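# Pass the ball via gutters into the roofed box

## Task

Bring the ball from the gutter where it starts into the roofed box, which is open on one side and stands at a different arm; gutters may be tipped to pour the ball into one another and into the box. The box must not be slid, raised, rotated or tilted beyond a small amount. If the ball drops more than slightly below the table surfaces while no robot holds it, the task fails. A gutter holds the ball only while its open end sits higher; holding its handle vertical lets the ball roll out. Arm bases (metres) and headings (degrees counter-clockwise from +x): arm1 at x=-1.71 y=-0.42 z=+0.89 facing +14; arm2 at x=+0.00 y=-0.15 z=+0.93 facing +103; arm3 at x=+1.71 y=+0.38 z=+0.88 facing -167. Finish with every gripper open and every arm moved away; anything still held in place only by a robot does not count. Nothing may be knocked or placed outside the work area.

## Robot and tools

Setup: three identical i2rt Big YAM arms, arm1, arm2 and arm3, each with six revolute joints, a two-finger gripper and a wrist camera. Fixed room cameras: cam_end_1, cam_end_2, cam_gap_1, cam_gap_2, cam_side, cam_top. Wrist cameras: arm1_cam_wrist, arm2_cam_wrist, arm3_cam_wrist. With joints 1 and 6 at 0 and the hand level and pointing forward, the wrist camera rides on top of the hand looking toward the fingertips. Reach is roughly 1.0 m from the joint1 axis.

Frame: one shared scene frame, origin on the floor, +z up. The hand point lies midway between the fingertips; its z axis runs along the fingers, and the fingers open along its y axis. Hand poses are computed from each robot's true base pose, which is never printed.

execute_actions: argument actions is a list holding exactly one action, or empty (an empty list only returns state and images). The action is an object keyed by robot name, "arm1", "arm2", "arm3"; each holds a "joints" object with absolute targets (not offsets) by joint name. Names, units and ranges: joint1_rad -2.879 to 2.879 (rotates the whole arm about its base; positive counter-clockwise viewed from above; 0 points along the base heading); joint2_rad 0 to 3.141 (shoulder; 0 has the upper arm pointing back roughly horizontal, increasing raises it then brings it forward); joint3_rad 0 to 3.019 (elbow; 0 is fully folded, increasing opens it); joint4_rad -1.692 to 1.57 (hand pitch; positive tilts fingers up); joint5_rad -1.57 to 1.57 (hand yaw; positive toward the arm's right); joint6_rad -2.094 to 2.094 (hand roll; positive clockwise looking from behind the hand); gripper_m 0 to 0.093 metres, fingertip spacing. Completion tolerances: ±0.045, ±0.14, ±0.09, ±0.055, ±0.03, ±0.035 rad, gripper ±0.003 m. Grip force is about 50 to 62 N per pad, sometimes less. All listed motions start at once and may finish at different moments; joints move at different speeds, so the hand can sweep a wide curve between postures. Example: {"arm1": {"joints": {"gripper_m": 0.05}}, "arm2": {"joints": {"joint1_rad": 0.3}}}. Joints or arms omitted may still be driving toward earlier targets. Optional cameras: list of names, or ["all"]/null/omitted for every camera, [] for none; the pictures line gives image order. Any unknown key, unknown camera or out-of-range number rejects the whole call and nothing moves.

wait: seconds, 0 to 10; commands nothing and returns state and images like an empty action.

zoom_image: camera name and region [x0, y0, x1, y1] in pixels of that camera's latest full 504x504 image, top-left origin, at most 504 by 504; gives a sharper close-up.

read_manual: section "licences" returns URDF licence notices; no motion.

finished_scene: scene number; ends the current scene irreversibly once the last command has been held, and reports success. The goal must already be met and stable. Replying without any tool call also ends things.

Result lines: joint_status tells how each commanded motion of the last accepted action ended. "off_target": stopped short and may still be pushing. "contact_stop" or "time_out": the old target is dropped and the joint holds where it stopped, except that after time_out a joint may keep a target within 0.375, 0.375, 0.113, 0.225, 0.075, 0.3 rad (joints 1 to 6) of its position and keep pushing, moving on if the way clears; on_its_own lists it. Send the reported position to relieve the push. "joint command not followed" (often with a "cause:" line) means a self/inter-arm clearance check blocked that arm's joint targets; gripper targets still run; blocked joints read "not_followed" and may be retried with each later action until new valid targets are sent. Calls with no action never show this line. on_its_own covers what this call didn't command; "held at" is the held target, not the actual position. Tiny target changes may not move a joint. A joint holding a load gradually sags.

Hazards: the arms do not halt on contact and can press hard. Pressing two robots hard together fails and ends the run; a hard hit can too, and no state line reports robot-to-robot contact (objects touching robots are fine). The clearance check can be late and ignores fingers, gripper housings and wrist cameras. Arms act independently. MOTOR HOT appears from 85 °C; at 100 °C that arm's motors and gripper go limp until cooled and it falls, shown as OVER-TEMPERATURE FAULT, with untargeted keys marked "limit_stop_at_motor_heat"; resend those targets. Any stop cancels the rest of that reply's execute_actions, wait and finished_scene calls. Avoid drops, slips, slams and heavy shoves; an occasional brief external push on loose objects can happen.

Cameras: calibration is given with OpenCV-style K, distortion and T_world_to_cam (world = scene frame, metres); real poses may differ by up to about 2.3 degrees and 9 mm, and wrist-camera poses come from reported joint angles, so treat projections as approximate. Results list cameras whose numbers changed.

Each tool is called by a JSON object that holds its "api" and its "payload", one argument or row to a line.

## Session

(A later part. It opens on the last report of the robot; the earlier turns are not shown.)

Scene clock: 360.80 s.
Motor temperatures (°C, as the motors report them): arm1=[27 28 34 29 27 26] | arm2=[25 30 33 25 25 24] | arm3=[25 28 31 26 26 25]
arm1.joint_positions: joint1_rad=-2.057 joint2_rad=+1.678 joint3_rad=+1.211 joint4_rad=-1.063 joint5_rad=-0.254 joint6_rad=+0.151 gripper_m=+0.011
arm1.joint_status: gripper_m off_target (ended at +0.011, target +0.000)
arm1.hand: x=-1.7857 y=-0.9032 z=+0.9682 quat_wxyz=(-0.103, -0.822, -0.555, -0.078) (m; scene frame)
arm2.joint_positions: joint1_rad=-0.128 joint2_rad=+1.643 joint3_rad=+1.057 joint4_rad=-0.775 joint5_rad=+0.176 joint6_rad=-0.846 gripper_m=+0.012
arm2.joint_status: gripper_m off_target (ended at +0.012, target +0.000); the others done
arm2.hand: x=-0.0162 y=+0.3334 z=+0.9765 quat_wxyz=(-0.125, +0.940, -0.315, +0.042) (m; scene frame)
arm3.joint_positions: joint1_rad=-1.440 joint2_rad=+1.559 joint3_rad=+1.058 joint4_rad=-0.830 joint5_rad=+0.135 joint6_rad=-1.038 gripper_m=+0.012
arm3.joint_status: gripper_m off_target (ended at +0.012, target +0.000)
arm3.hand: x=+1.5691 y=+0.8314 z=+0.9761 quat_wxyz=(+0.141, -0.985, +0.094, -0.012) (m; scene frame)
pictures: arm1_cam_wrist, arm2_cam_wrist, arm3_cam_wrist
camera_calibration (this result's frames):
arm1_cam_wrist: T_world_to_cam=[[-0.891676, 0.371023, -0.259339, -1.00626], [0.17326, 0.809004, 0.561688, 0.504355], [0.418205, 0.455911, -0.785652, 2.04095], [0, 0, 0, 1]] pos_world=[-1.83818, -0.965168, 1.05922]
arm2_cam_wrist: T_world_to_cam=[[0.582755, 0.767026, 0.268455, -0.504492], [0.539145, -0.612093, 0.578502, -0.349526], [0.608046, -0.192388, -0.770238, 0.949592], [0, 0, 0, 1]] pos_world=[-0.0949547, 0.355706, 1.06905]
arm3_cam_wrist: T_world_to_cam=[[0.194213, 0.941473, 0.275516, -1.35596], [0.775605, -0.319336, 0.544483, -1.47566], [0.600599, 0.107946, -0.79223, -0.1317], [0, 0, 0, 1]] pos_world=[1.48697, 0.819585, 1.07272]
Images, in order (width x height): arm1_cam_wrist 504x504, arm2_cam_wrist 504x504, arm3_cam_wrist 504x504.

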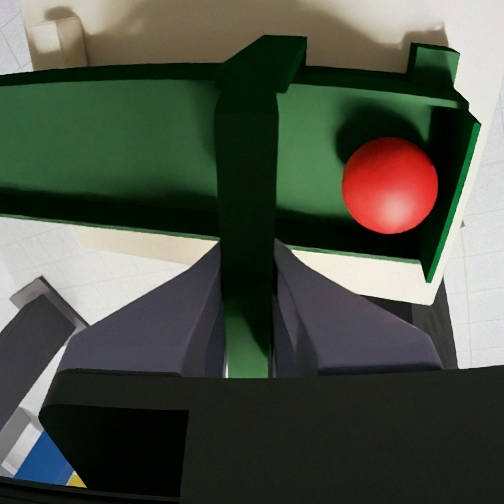

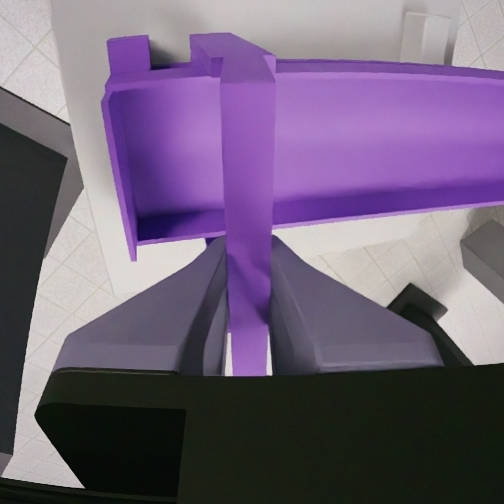

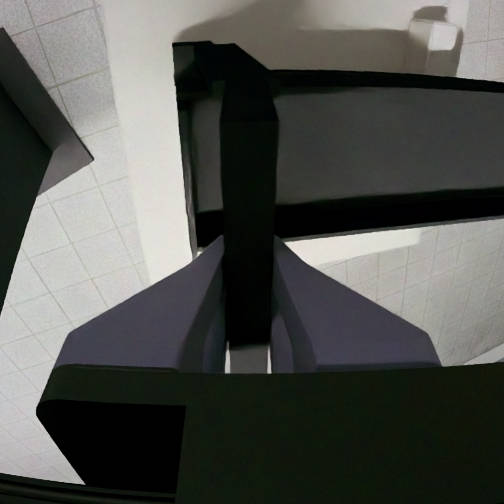

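{"api": "execute_actions", "payload": {
  "actions": [
    {"arm1": {"joints": {"joint2_rad": 1.57, "joint3_rad": 1.47, "joint4_rad": -1.063}}, "arm2": {"joints": {"joint2_rad": 1.48, "joint3_rad": 1.31, "joint4_rad": -0.775}}, "arm3": {"joints": {"joint2_rad": 1.45, "joint3_rad": 1.33, "joint4_rad": -0.83}}}
  ],
  "cameras": ["arm1_cam_wrist", "arm2_cam_wrist", "arm3_cam_wrist", "cam_end_1", "cam_end_2"]
}}

Scene clock: 417.17 s.
Motor temperatures (°C, as the motors report them): arm1=[27 29 35 29 27 26] | arm2=[25 30 33 25 25 24] | arm3=[25 28 32 26 26 25]
arm1.joint_positions: joint1_rad=-2.057 joint2_rad=+1.578 joint3_rad=+1.425 joint4_rad=-1.067 joint5_rad=-0.254 joint6_rad=+0.151 gripper_m=+0.011
arm1.joint_status: all done
arm1.hand: x=-1.8033 y=-0.9749 z=+1.1041 quat_wxyz=(-0.205, -0.800, -0.563, +0.036) (m; scene frame)
arm2.joint_positions: joint1_rad=-0.128 joint2_rad=+1.480 joint3_rad=+1.281 joint4_rad=-0.779 joint5_rad=+0.176 joint6_rad=-0.846 gripper_m=+0.012
arm2.joint_status: all done
arm2.hand: x=-0.0242 y=+0.4151 z=+1.1580 quat_wxyz=(-0.295, +0.900, -0.319, -0.036) (m; scene frame)
arm3.joint_positions: joint1_rad=-1.440 joint2_rad=+1.442 joint3_rad=+1.288 joint4_rad=-0.835 joint5_rad=+0.135 joint6_rad=-1.038 gripper_m=+0.012
arm3.joint_status: all done
arm3.hand: x=+1.5423 y=+0.8993 z=+1.1398 quat_wxyz=(+0.291, -0.949, +0.102, +0.063) (m; scene frame)
pictures: arm1_cam_wrist, arm2_cam_wrist, arm3_cam_wrist, cam_end_1, cam_end_2
camera_calibration (this result's frames):
arm1_cam_wrist: T_world_to_cam=[[-0.911132, 0.288684, -0.294108, -1.03707], [0.205336, 0.936769, 0.283374, 0.978787], [0.357317, 0.1978, -0.912798, 1.9667], [0, 0, 0, 1]] pos_world=[-1.84863, -1.00652, 1.21283]
arm2_cam_wrist: T_world_to_cam=[[0.597056, 0.616095, 0.513762, -0.832269], [0.555463, -0.779578, 0.28934, 0.00449637], [0.578779, 0.112624, -0.80767, 1.02602], [0, 0, 0, 1]] pos_world=[-0.0994258, 0.400708, 1.25497]
arm3_cam_wrist: T_world_to_cam=[[0.240709, 0.810893, 0.533397, -1.70801], [0.829216, -0.457424, 0.321192, -1.22628], [0.504441, 0.364987, -0.782511, -0.0871321], [0, 0, 0, 1]] pos_world=[1.47194, 0.855881, 1.23673]
Images, in order (width x height): arm1_cam_wrist 504x504, arm2_cam_wrist 504x504, arm3_cam_wrist 504x504, cam_end_1 504x504, cam_end_2 504x504.

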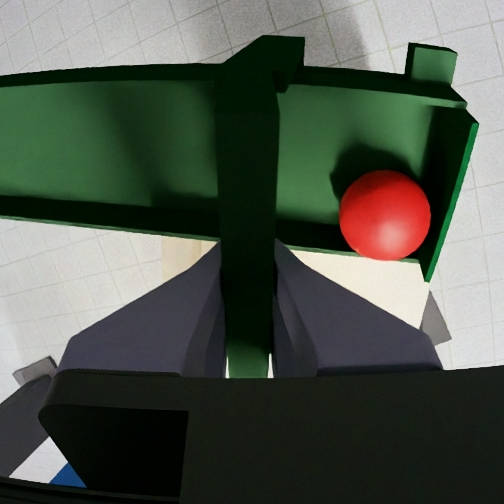

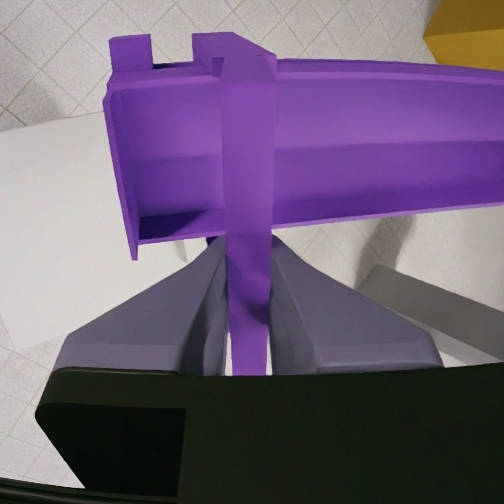

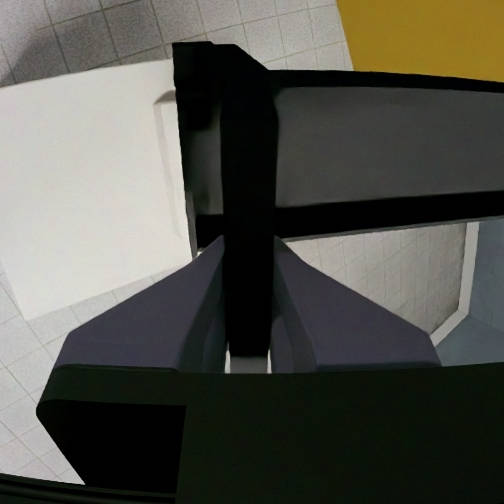

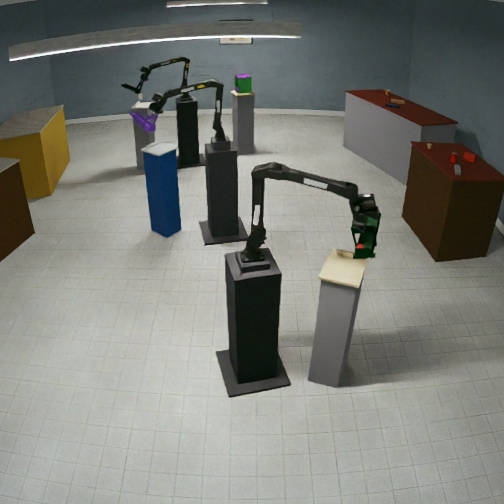

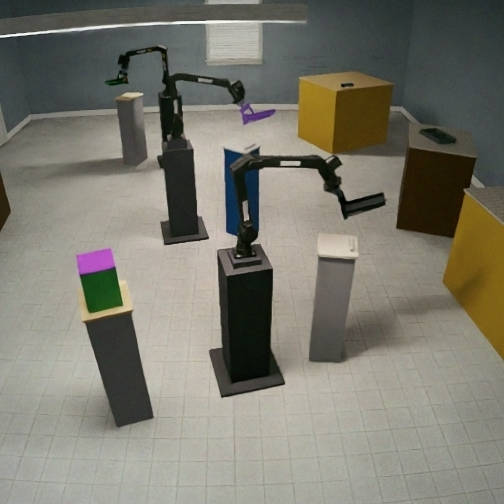

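{"api": "execute_actions", "payload": {
  "actions": [
    {"arm1": {"joints": {"joint4_rad": -0.95, "joint6_rad": 1.585}}, "arm2": {"joints": {"joint1_rad": 1.495, "joint5_rad": 0.0, "joint6_rad": -1.585}}, "arm3": {"joints": {"joint1_rad": 1.78, "joint2_rad": 0.783, "joint3_rad": 0.62, "joint4_rad": -0.125, "joint5_rad": 0.4, "joint6_rad": 0.0}}}
  ],
  "cameras": ["arm1_cam_wrist", "arm3_cam_wrist", "cam_end_1", "cam_end_2", "cam_gap_1", "cam_side"]
}}

Scene clock: 449.10 s.
Motor temperatures (°C, as the motors report them): arm1=[27 29 39 29 27 26] | arm2=[25 30 36 25 25 24] | arm3=[25 28 35 26 26 25]
arm1.joint_positions: joint1_rad=-2.057 joint2_rad=+1.578 joint3_rad=+1.425 joint4_rad=-0.972 joint5_rad=-0.255 joint6_rad=+1.570 gripper_m=+0.011
arm1.joint_status: all done
arm1.hand: x=-1.8082 y=-0.9956 z=+1.1126 quat_wxyz=(-0.225, -0.965, +0.087, -0.100) (m; scene frame)
arm2.joint_positions: joint1_rad=+1.501 joint2_rad=+1.493 joint3_rad=+1.281 joint4_rad=-0.779 joint5_rad=-0.002 joint6_rad=-1.572 gripper_m=+0.012
arm2.joint_status: all done
arm2.hand: x=-0.5621 y=-0.2374 z=+1.1560 quat_wxyz=(-0.181, +0.625, +0.727, -0.221) (m; scene frame)
arm3.joint_positions: joint1_rad=+1.780 joint2_rad=+0.791 joint3_rad=+0.624 joint4_rad=-0.156 joint5_rad=+0.396 joint6_rad=-0.004 gripper_m=+0.012
arm3.joint_status: all done
arm3.hand: x=+1.8223 y=-0.0185 z=+1.1906 quat_wxyz=(-0.395, -0.526, -0.612, +0.439) (m; scene frame)
pictures: arm1_cam_wrist, arm3_cam_wrist, cam_end_1, cam_end_2, cam_gap_1, cam_side
camera_calibration (this result's frames):
arm1_cam_wrist: T_world_to_cam=[[0.222211, 0.880766, -0.418179, 1.74381], [0.70568, 0.150671, 0.692325, 0.663828], [0.672784, -0.448942, -0.588059, 1.54555], [0, 0, 0, 1]] pos_world=[-1.89577, -0.942046, 1.17852]
arm3_cam_wrist: T_world_to_cam=[[-0.992239, -0.0618126, 0.107895, 1.67897], [-0.114766, 0.789234, -0.603274, 0.949346], [-0.0478645, -0.610974, -0.790202, 1.14393], [0, 0, 0, 1]] pos_world=[1.82965, 0.0534388, 1.2955]
Images, in order (width x height): arm1_cam_wrist 504x504, arm3_cam_wrist 504x504, cam_end_1 504x504, cam_end_2 504x504, cam_gap_1 504x504, cam_side 504x504.

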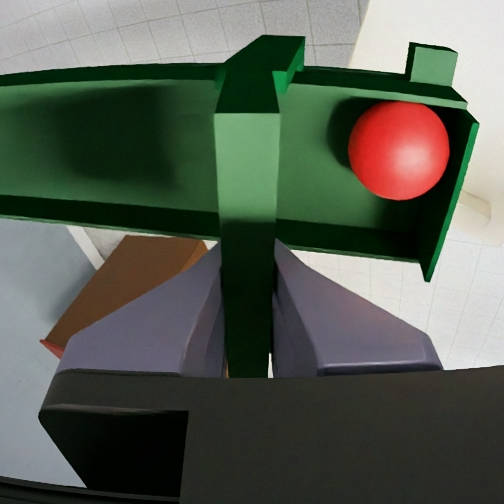

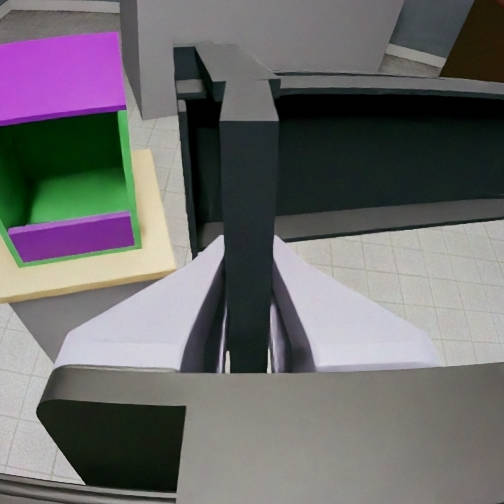

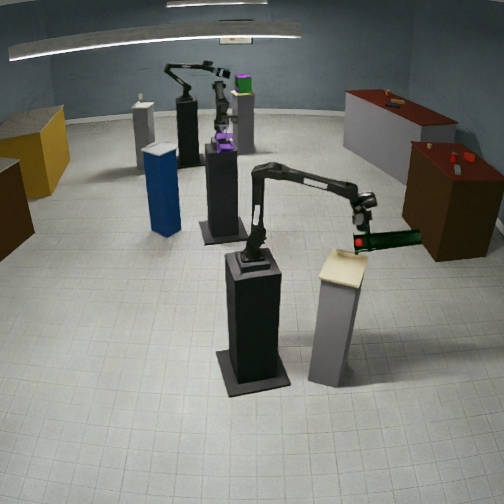

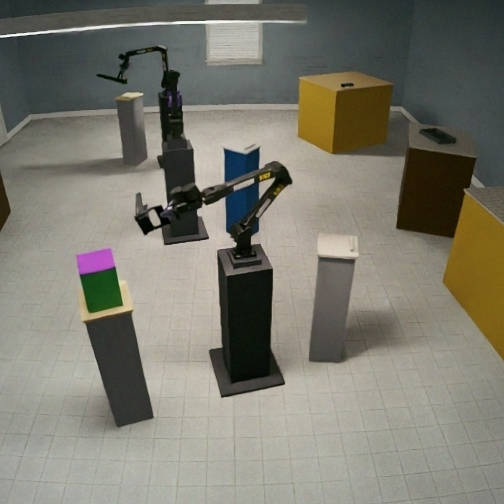

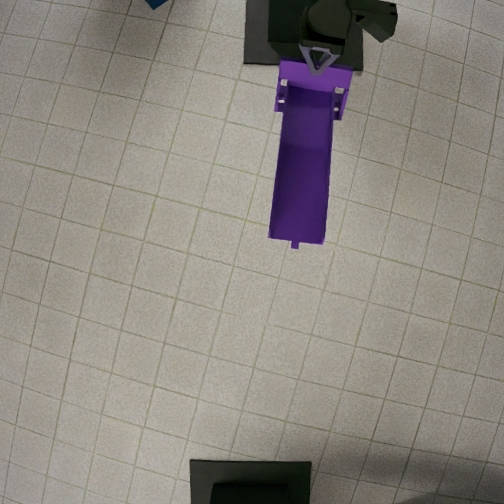

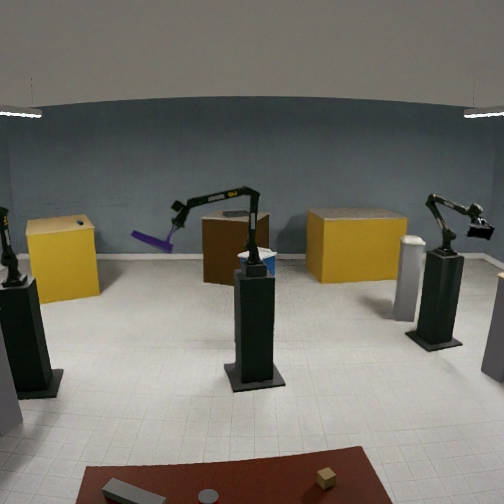

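{"api": "zoom_image", "payload": {
  "camera": "arm3_cam_wrist",
  "region": [0, 20, 200, 320]
}}

{"api": "zoom_image", "payload": {
  "camera": "cam_side",
  "region": [120, 190, 200, 270]
}}

{"api": "zoom_image", "payload": {
  "camera": "cam_end_1",
  "region": [340, 180, 430, 270]
}}

Region (0, 20, 200, 320) of arm3_cam_wrist's 504x504 image, scaled by 1.680, with more detail than that image has.

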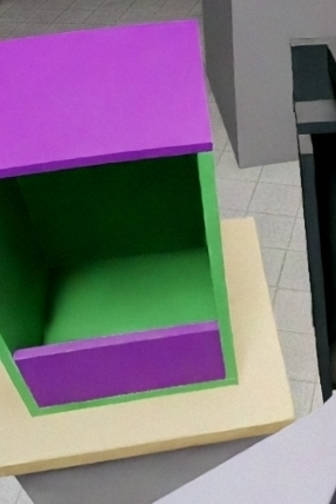

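Region (120, 190, 200, 270) of cam_side's 504x504 image, scaled by 6.300, with more detail than that image has.

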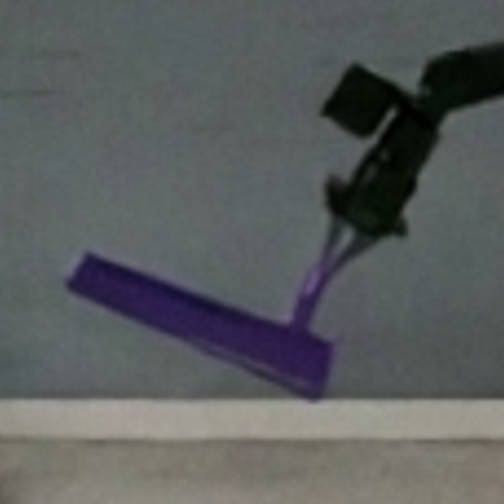

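Region (340, 180, 430, 270) of cam_end_1's 504x504 image, scaled by 5.600, with more detail than that image has.

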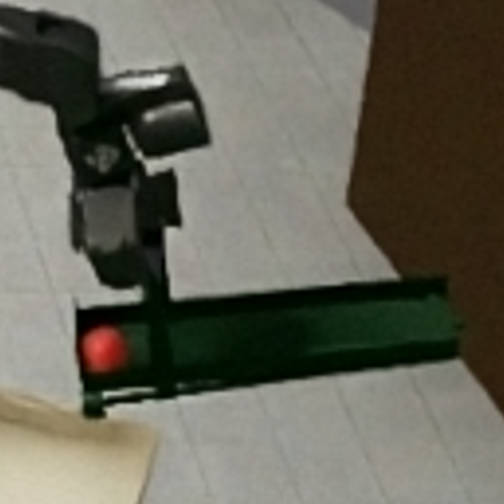

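{"api": "execute_actions", "payload": {
  "actions": [
    {"arm1": {"joints": {"joint1_rad": -0.084, "joint4_rad": -0.74, "joint5_rad": 0.0}}, "arm2": {"joints": {"joint2_rad": 1.755, "joint3_rad": 1.22, "joint4_rad": -0.64}}, "arm3": {"joints": {"joint2_rad": 0.87, "joint3_rad": 0.275, "joint4_rad": 0.47, "joint5_rad": 0.33}}}
  ],
  "cameras": ["arm1_cam_wrist", "arm3_cam_wrist", "cam_gap_1", "cam_side"]
}}

Scene clock: 493.10 s.
Motor temperatures (°C, as the motors report them): arm1=[27 29 40 29 27 26] | arm2=[25 31 36 25 25 24] | arm3=[25 27 34 27 26 25]
arm1.joint_positions: joint1_rad=-0.078 joint2_rad=+1.601 joint3_rad=+1.425 joint4_rad=-0.754 joint5_rad=-0.003 joint6_rad=+1.574 gripper_m=+0.011
arm1.joint_status: all done
arm1.hand: x=-1.1017 y=-0.3203 z=+1.1372 quat_wxyz=(-0.199, -0.612, -0.724, -0.250) (m; scene frame)
arm2.joint_positions: joint1_rad=+1.501 joint2_rad=+1.794 joint3_rad=+1.183 joint4_rad=-0.659 joint5_rad=-0.002 joint6_rad=-1.572 gripper_m=+0.012
arm2.joint_status: all done
arm2.hand: x=-0.5512 y=-0.2384 z=+0.9596 quat_wxyz=(-0.092, +0.644, +0.751, -0.119) (m; scene frame)
arm3.joint_positions: joint1_rad=+1.780 joint2_rad=+0.884 joint3_rad=+0.269 joint4_rad=+0.437 joint5_rad=+0.332 joint6_rad=-0.001 gripper_m=+0.012
arm3.joint_status: all done
arm3.hand: x=+1.8229 y=+0.0067 z=+1.0853 quat_wxyz=(-0.465, -0.499, -0.582, +0.443) (m; scene frame)
pictures: arm1_cam_wrist, arm3_cam_wrist, cam_gap_1, cam_side
camera_calibration (this result's frames):
arm1_cam_wrist: T_world_to_cam=[[-0.784844, -0.116032, -0.608734, -0.209712], [-0.47469, 0.744032, 0.470199, -0.811308], [0.398359, 0.657992, -0.639028, 1.49804], [0, 0, 0, 1]] pos_world=[-1.14647, -0.406395, 1.21111]
arm3_cam_wrist: T_world_to_cam=[[-0.992918, -0.112144, 0.039216, 1.76862], [-0.106953, 0.700072, -0.706018, 0.963822], [0.0517213, -0.705212, -0.707108, 0.805092], [0, 0, 0, 1]] pos_world=[1.81753, 0.091355, 1.1804]
Images, in order (width x height): arm1_cam_wrist 504x504, arm3_cam_wrist 504x504, cam_gap_1 504x504, cam_side 504x504.

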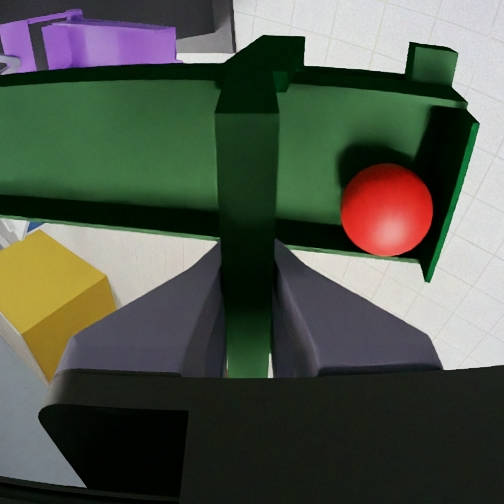

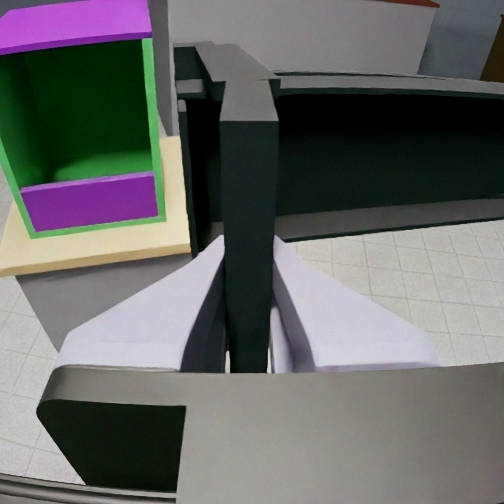

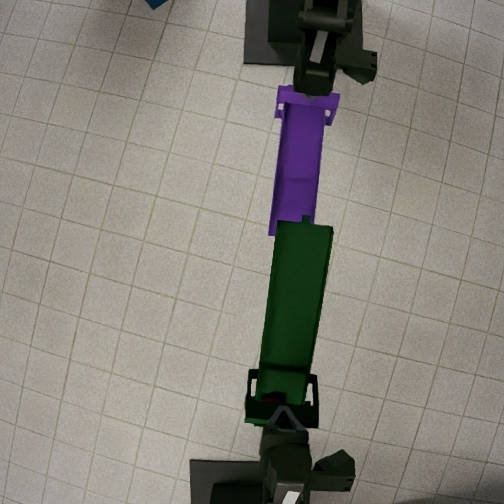

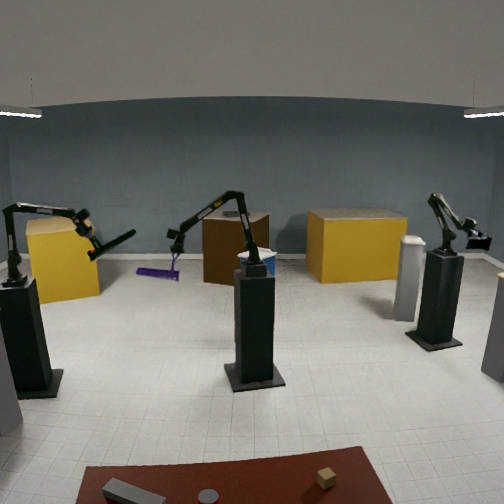

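{"api": "zoom_image", "payload": {
  "camera": "cam_side",
  "region": [60, 190, 200, 300]
}}

{"api": "zoom_image", "payload": {
  "camera": "cam_gap_1",
  "region": [200, 70, 400, 440]
}}

{"api": "zoom_image", "payload": {
  "camera": "arm3_cam_wrist",
  "region": [0, 0, 200, 300]
}}

Region (60, 190, 200, 300) of cam_side's 504x504 image, scaled by 3.600, with more detail than that image has; it fills the top 396 rows of this view, and the rest is white.

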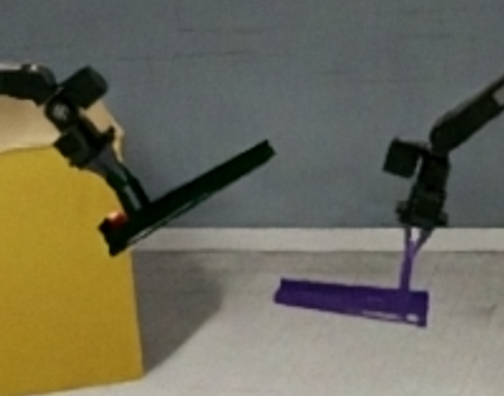

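Region (200, 70, 400, 440) of cam_gap_1's 504x504 image, scaled by 1.362, with more detail than that image has; it fills the left 272 columns of this view, and the rest is white.

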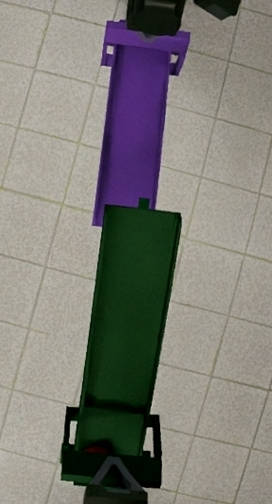

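Region (0, 0, 200, 300) of arm3_cam_wrist's 504x504 image, scaled by 1.680, with more detail than that image has.

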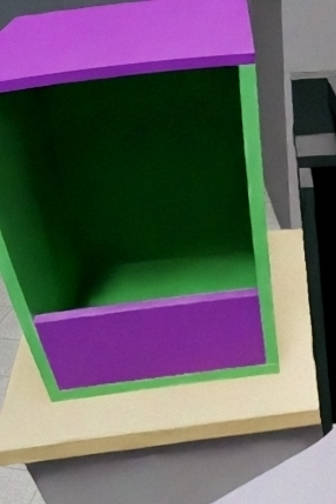

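{"api": "execute_actions", "payload": {
  "actions": [
    {"arm1": {"joints": {"joint2_rad": 1.98, "joint3_rad": 2.08, "joint4_rad": -1.055}}, "arm2": {"joints": {"joint2_rad": 1.845, "joint3_rad": 1.325, "joint4_rad": -0.592}}, "arm3": {"joints": {"joint1_rad": 1.817, "joint2_rad": 0.915, "joint3_rad": 0.79, "joint4_rad": -1.105, "joint5_rad": 0.0, "joint6_rad": -1.58}}}
  ],
  "cameras": ["arm1_cam_wrist", "arm3_cam_wrist", "cam_gap_1", "cam_side", "cam_end_2"]
}}

Scene clock: 581.77 s.
Motor temperatures (°C, as the motors report them): arm1=[27 30 43 29 27 26] | arm2=[25 32 37 25 25 24] | arm3=[25 27 34 27 26 25]
arm1.joint_positions: joint1_rad=-0.078 joint2_rad=+2.021 joint3_rad=+2.008 joint4_rad=-1.060 joint5_rad=-0.003 joint6_rad=+1.574 gripper_m=+0.011
arm1.joint_status: all done
arm1.hand: x=-0.9806 y=-0.2988 z=+1.1167 quat_wxyz=(-0.155, -0.625, -0.739, -0.198) (m; scene frame)
arm2.joint_positions: joint1_rad=+1.501 joint2_rad=+1.843 joint3_rad=+1.274 joint4_rad=-0.610 joint5_rad=-0.002 joint6_rad=-1.572 gripper_m=+0.012
arm2.joint_status: all done
arm2.hand: x=-0.5975 y=-0.2454 z=+0.9728 quat_wxyz=(-0.121, +0.639, +0.744, -0.152) (m; scene frame)
arm3.joint_positions: joint1_rad=+1.813 joint2_rad=+0.918 joint3_rad=+0.749 joint4_rad=-1.098 joint5_rad=+0.003 joint6_rad=-1.570 gripper_m=+0.012
arm3.joint_status: all done
arm3.hand: x=+1.8468 y=+0.1102 z=+1.0557 quat_wxyz=(-0.038, +0.228, -0.962, +0.143) (m; scene frame)
pictures: arm1_cam_wrist, arm3_cam_wrist, cam_end_2, cam_gap_1, cam_side
camera_calibration (this result's frames):
arm1_cam_wrist: T_world_to_cam=[[-0.861912, -0.131202, -0.489789, -0.337577], [-0.406928, 0.755276, 0.513778, -0.738993], [0.302517, 0.642141, -0.704371, 1.39676], [0, 0, 0, 1]] pos_world=[-1.01422, -0.383066, 1.19818]
arm3_cam_wrist: T_world_to_cam=[[0.418658, -0.861039, 0.288682, -0.982613], [-0.814033, -0.214888, 0.539604, 0.964713], [-0.402586, -0.460906, -0.790879, 1.75642], [0, 0, 0, 1]] pos_world=[1.9038, 0.170781, 1.15221]
Images, in order (width x height): arm1_cam_wrist 504x504, arm3_cam_wrist 504x504, cam_end_2 504x504, cam_gap_1 504x504, cam_side 504x504.

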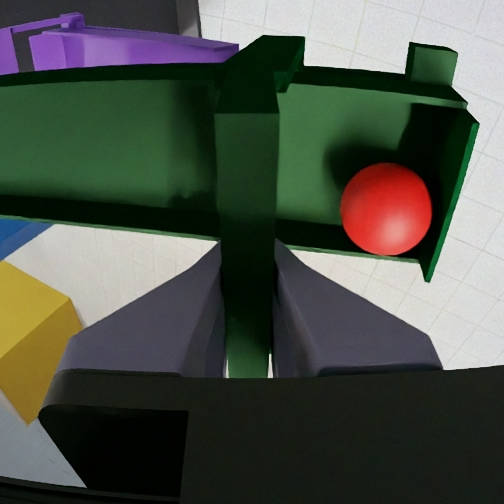

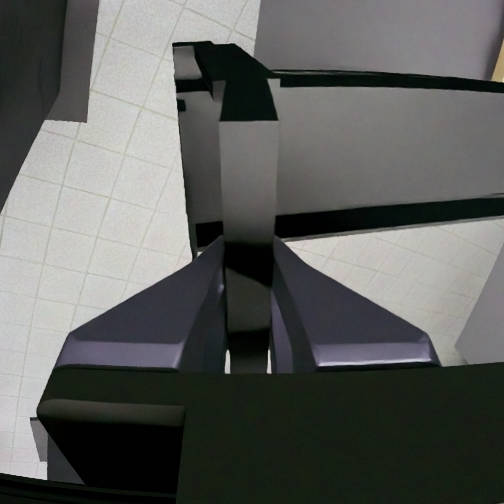

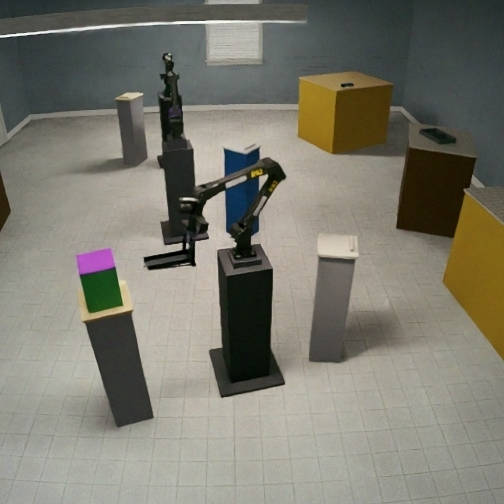

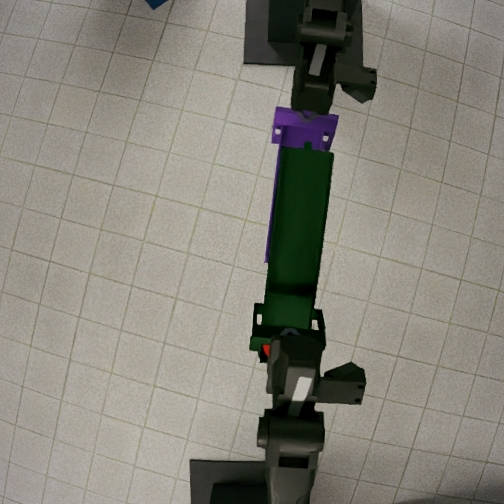

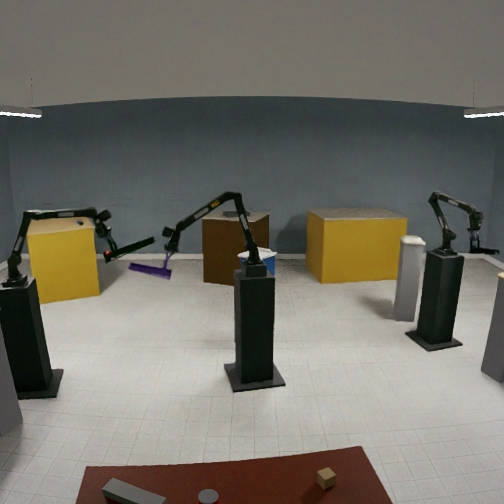

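{"api": "execute_actions", "payload": {
  "actions": []
}}

Scene clock: 601.87 s.
Motor temperatures (°C, as the motors report them): arm1=[27 32 45 29 27 26] | arm2=[25 32 38 25 25 24] | arm3=[25 27 36 27 26 25]
arm1.joint_positions: joint1_rad=-0.078 joint2_rad=+2.021 joint3_rad=+2.008 joint4_rad=-1.060 joint5_rad=-0.003 joint6_rad=+1.574 gripper_m=+0.011
arm1.joint_status: all done
arm1.hand: x=-0.9806 y=-0.2988 z=+1.1167 quat_wxyz=(-0.155, -0.625, -0.739, -0.198) (m; scene frame)
arm2.joint_positions: joint1_rad=+1.501 joint2_rad=+1.843 joint3_rad=+1.274 joint4_rad=-0.610 joint5_rad=-0.002 joint6_rad=-1.572 gripper_m=+0.012
arm2.joint_status: all done
arm2.hand: x=-0.5975 y=-0.2454 z=+0.9728 quat_wxyz=(-0.121, +0.639, +0.744, -0.152) (m; scene frame)
arm3.joint_positions: joint1_rad=+1.813 joint2_rad=+0.918 joint3_rad=+0.749 joint4_rad=-1.098 joint5_rad=+0.003 joint6_rad=-1.570 gripper_m=+0.012
arm3.joint_status: all done
arm3.hand: x=+1.8468 y=+0.1102 z=+1.0557 quat_wxyz=(-0.038, +0.229, -0.962, +0.143) (m; scene frame)
pictures: arm1_cam_wrist, arm2_cam_wrist, arm3_cam_wrist, cam_end_1, cam_end_2, cam_gap_1, cam_gap_2, cam_side, cam_top
camera_calibration (this result's frames):
arm1_cam_wrist: T_world_to_cam=[[-0.861912, -0.131202, -0.489789, -0.337577], [-0.406928, 0.755276, 0.513778, -0.738993], [0.302517, 0.642141, -0.704371, 1.39676], [0, 0, 0, 1]] pos_world=[-1.01422, -0.383066, 1.19818]
arm2_cam_wrist: T_world_to_cam=[[-0.911356, -0.133633, 0.389324, -0.952057], [0.109125, 0.833551, 0.541558, -0.254504], [-0.396891, 0.536036, -0.745079, 0.742643], [0, 0, 0, 1]] pos_world=[-0.545141, -0.313168, 1.06181]
arm3_cam_wrist: T_world_to_cam=[[0.419, -0.860871, 0.288686, -0.983268], [-0.813902, -0.215157, 0.539696, 0.964403], [-0.402496, -0.461094, -0.790815, 1.7562], [0, 0, 0, 1]] pos_world=[1.90378, 0.170806, 1.1522]
Images, in order (width x height): arm1_cam_wrist 504x504, arm2_cam_wrist 504x504, arm3_cam_wrist 504x504, cam_end_1 504x504, cam_end_2 504x504, cam_gap_1 504x504, cam_gap_2 504x504, cam_side 504x504, cam_top 504x504.

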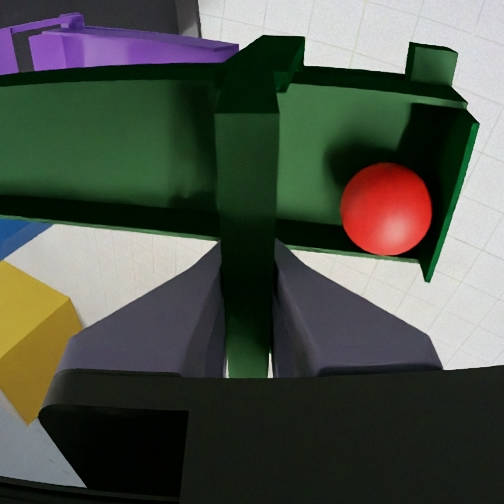

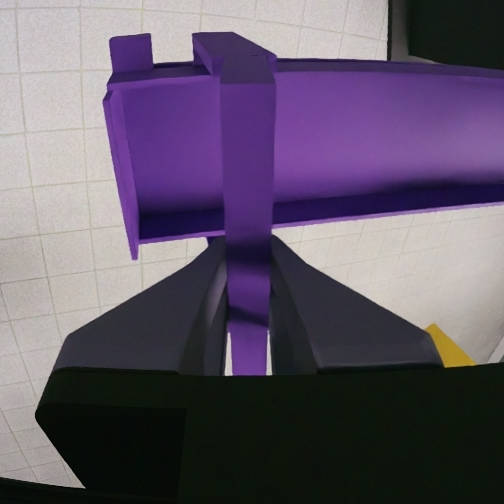

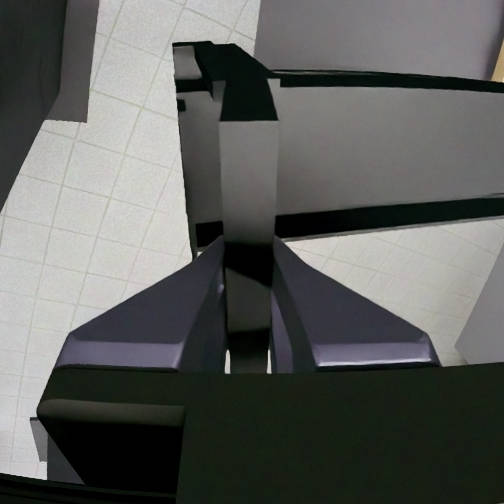

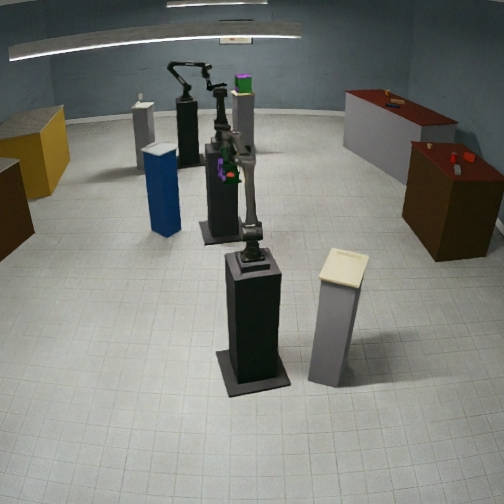

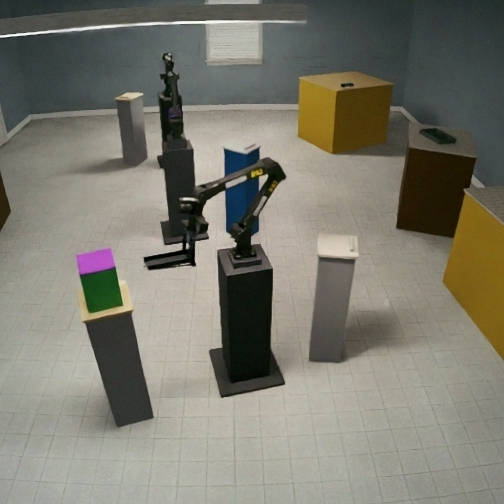

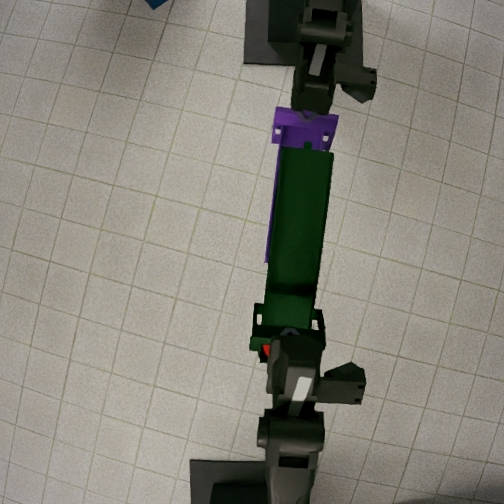

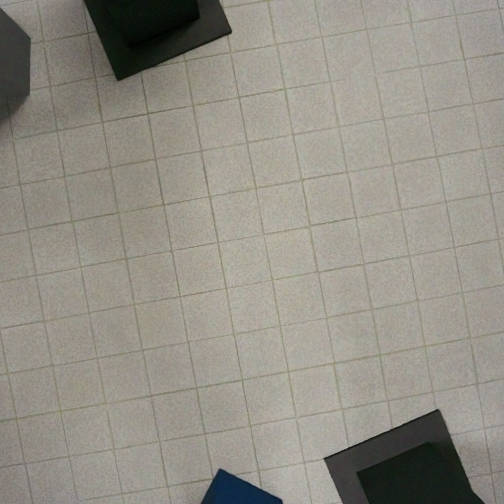

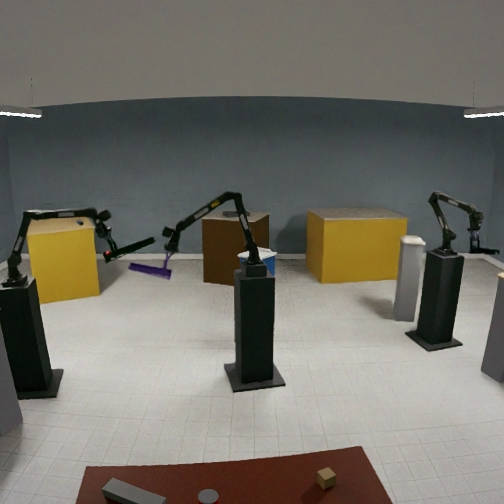

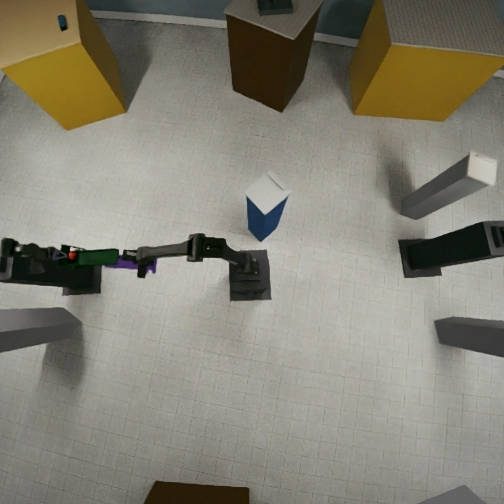

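{"api": "zoom_image", "payload": {
  "camera": "cam_side",
  "region": [70, 195, 200, 295]
}}

Region (70, 195, 200, 295) of cam_side's 504x504 image, scaled by 3.877, with more detail than that image has; it fills the top 388 rows of this view, and the rest is white.

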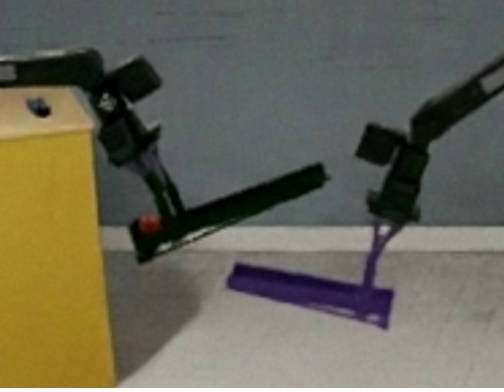

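{"api": "execute_actions", "payload": {
  "actions": [
    {"arm1": {"joints": {"joint3_rad": 2.115, "joint4_rad": -1.34}}, "arm3": {"joints": {"joint1_rad": 1.0}}}
  ],
  "cameras": ["cam_side", "cam_gap_1", "arm1_cam_wrist"]
}}

{"api": "zoom_image", "payload": {
  "camera": "cam_side",
  "region": [70, 195, 200, 295]
}}

Scene clock: 632.00 s.
Motor temperatures (°C, as the motors report them): arm1=[27 33 46 29 27 26] | arm2=[25 32 38 25 25 24] | arm3=[25 26 37 27 26 25]
arm1.joint_positions: joint1_rad=-0.078 joint2_rad=+2.021 joint3_rad=+2.040 joint4_rad=-1.339 joint5_rad=-0.003 joint6_rad=+1.574 gripper_m=+0.011
arm1.joint_status: all done
arm1.hand: x=-1.0362 y=-0.3084 z=+1.1061 quat_wxyz=(-0.077, -0.639, -0.758, -0.105) (m; scene frame)
arm2.joint_positions: joint1_rad=+1.501 joint2_rad=+1.843 joint3_rad=+1.274 joint4_rad=-0.610 joint5_rad=-0.002 joint6_rad=-1.572 gripper_m=+0.012
arm2.joint_status: not commanded
arm2.hand: x=-0.5975 y=-0.2454 z=+0.9728 quat_wxyz=(-0.121, +0.639, +0.744, -0.152) (m; scene frame)
arm3.joint_positions: joint1_rad=+1.001 joint2_rad=+0.918 joint3_rad=+0.749 joint4_rad=-1.098 joint5_rad=+0.000 joint6_rad=-1.572 gripper_m=+0.012
arm3.joint_status: all done
arm3.hand: x=+1.6140 y=+0.0961 z=+1.0543 quat_wxyz=(+0.024, -0.169, -0.975, +0.144) (m; scene frame)
pictures: arm1_cam_wrist, cam_gap_1, cam_side
camera_calibration (this result's frames):
arm1_cam_wrist: T_world_to_cam=[[-0.953467, -0.150456, -0.261273, -0.74557], [-0.277406, 0.777225, 0.564772, -0.664369], [0.118094, 0.61097, -0.782796, 1.29832], [0, 0, 0, 1]] pos_world=[-1.0485, -0.389045, 1.19674]
Images, in order (width x height): arm1_cam_wrist 504x504, cam_gap_1 504x504, cam_side 504x504.

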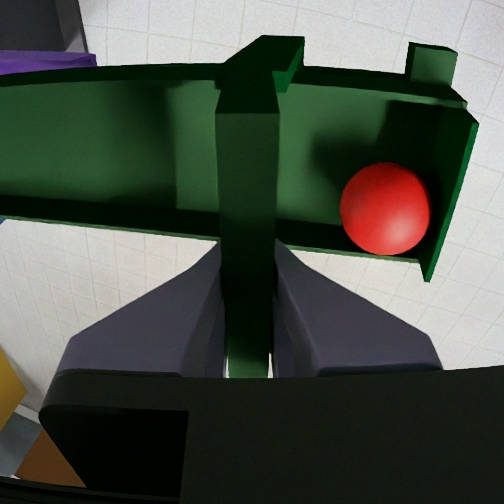

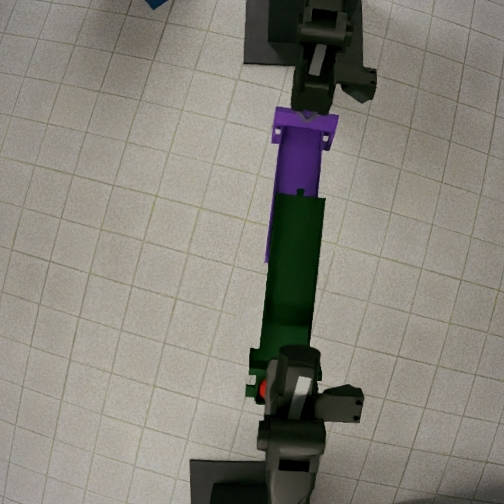

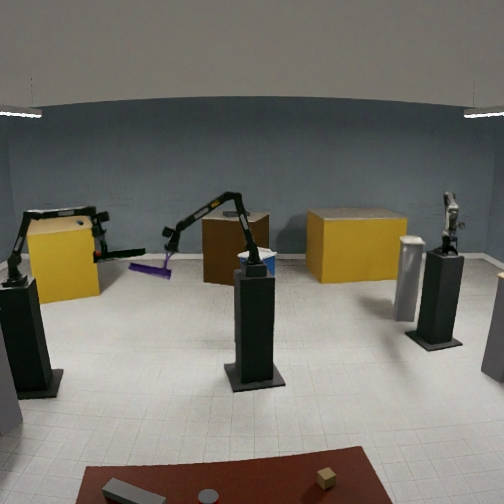

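Region (70, 195, 200, 295) of cam_side's 504x504 image, scaled by 3.877, with more detail than that image has; it fills the top 388 rows of this view, and the rest is white.

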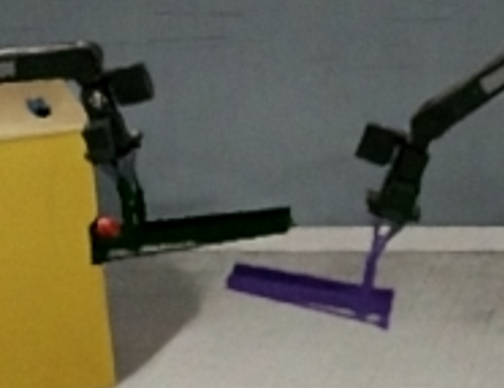

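{"api": "zoom_image", "payload": {
  "camera": "cam_gap_1",
  "region": [220, 90, 380, 290]
}}

Region (220, 90, 380, 290) of cam_gap_1's 504x504 image, scaled by 2.520, with more detail than that image has; it fills the left 403 columns of this view, and the rest is white.

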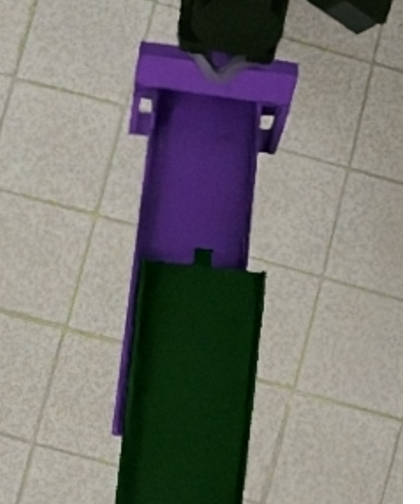

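{"api": "execute_actions", "payload": {
  "actions": [
    {"arm1": {"joints": {"joint4_rad": -1.48}}, "arm3": {"joints": {"joint1_rad": 0.5}}}
  ],
  "cameras": ["cam_side", "cam_gap_1", "arm1_cam_wrist", "arm2_cam_wrist"]
}}

{"api": "zoom_image", "payload": {
  "camera": "cam_side",
  "region": [70, 195, 200, 295]
}}

Scene clock: 651.73 s.
Motor temperatures (°C, as the motors report them): arm1=[27 33 47 29 27 26] | arm2=[25 32 39 25 25 24] | arm3=[25 26 37 27 26 25]
arm1.joint_positions: joint1_rad=-0.078 joint2_rad=+2.021 joint3_rad=+2.040 joint4_rad=-1.477 joint5_rad=-0.003 joint6_rad=+1.574 gripper_m=+0.011
arm1.joint_status: all done
arm1.hand: x=-1.0689 y=-0.3140 z=+1.0997 quat_wxyz=(-0.033, -0.643, -0.763, -0.053) (m; scene frame)
arm2.joint_positions: joint1_rad=+1.501 joint2_rad=+1.843 joint3_rad=+1.274 joint4_rad=-0.610 joint5_rad=-0.002 joint6_rad=-1.572 gripper_m=+0.012
arm2.joint_status: not commanded
arm2.hand: x=-0.5975 y=-0.2454 z=+0.9728 quat_wxyz=(-0.121, +0.639, +0.744, -0.152) (m; scene frame)
arm3.joint_positions: joint1_rad=+0.501 joint2_rad=+0.918 joint3_rad=+0.749 joint4_rad=-1.098 joint5_rad=+0.000 joint6_rad=-1.572 gripper_m=+0.012
arm3.joint_status: all done
arm3.hand: x=+1.4928 y=+0.1781 z=+1.0544 quat_wxyz=(+0.061, -0.404, -0.903, +0.132) (m; scene frame)
pictures: arm1_cam_wrist, arm2_cam_wrist, cam_gap_1, cam_side
camera_calibration (this result's frames):
arm1_cam_wrist: T_world_to_cam=[[-0.979453, -0.156907, -0.126698, -0.957011], [-0.201457, 0.790322, 0.578624, -0.595384], [0.00934226, 0.592259, -0.805693, 1.20367], [0, 0, 0, 1]] pos_world=[-1.06854, -0.392499, 1.19304]
arm2_cam_wrist: T_world_to_cam=[[-0.911356, -0.133633, 0.389324, -0.952057], [0.109125, 0.833551, 0.541558, -0.254504], [-0.396891, 0.536036, -0.745079, 0.742643], [0, 0, 0, 1]] pos_world=[-0.545141, -0.313168, 1.06181]
Images, in order (width x height): arm1_cam_wrist 504x504, arm2_cam_wrist 504x504, cam_gap_1 504x504, cam_side 504x504.

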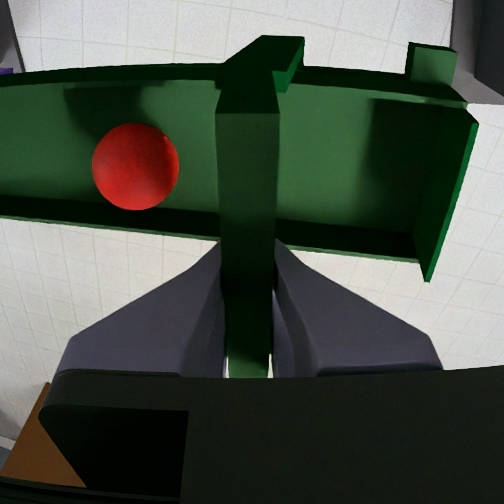

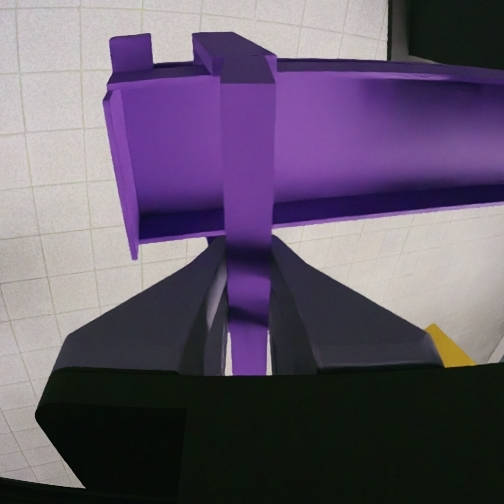

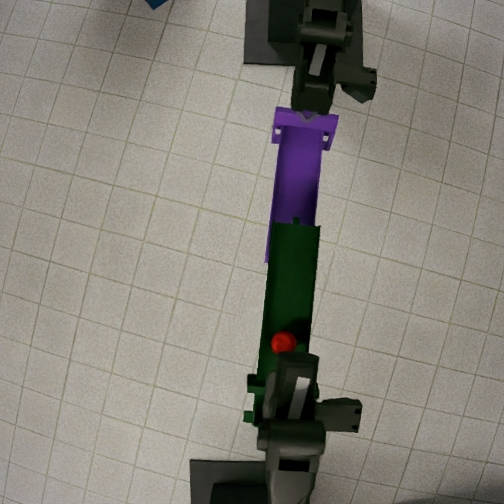

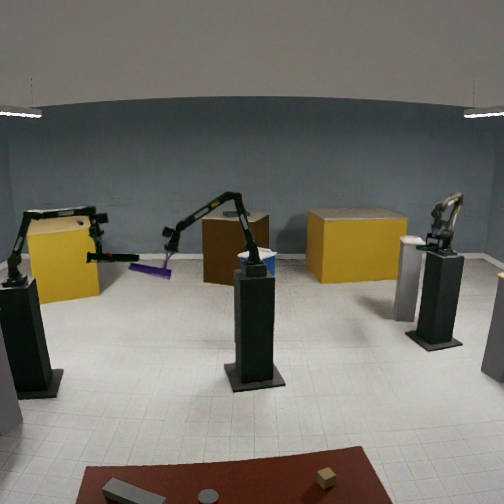

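Region (70, 195, 200, 295) of cam_side's 504x504 image, scaled by 3.877, with more detail than that image has; it fills the top 388 rows of this view, and the rest is white.

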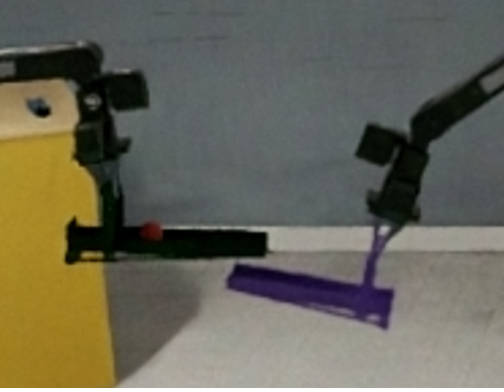

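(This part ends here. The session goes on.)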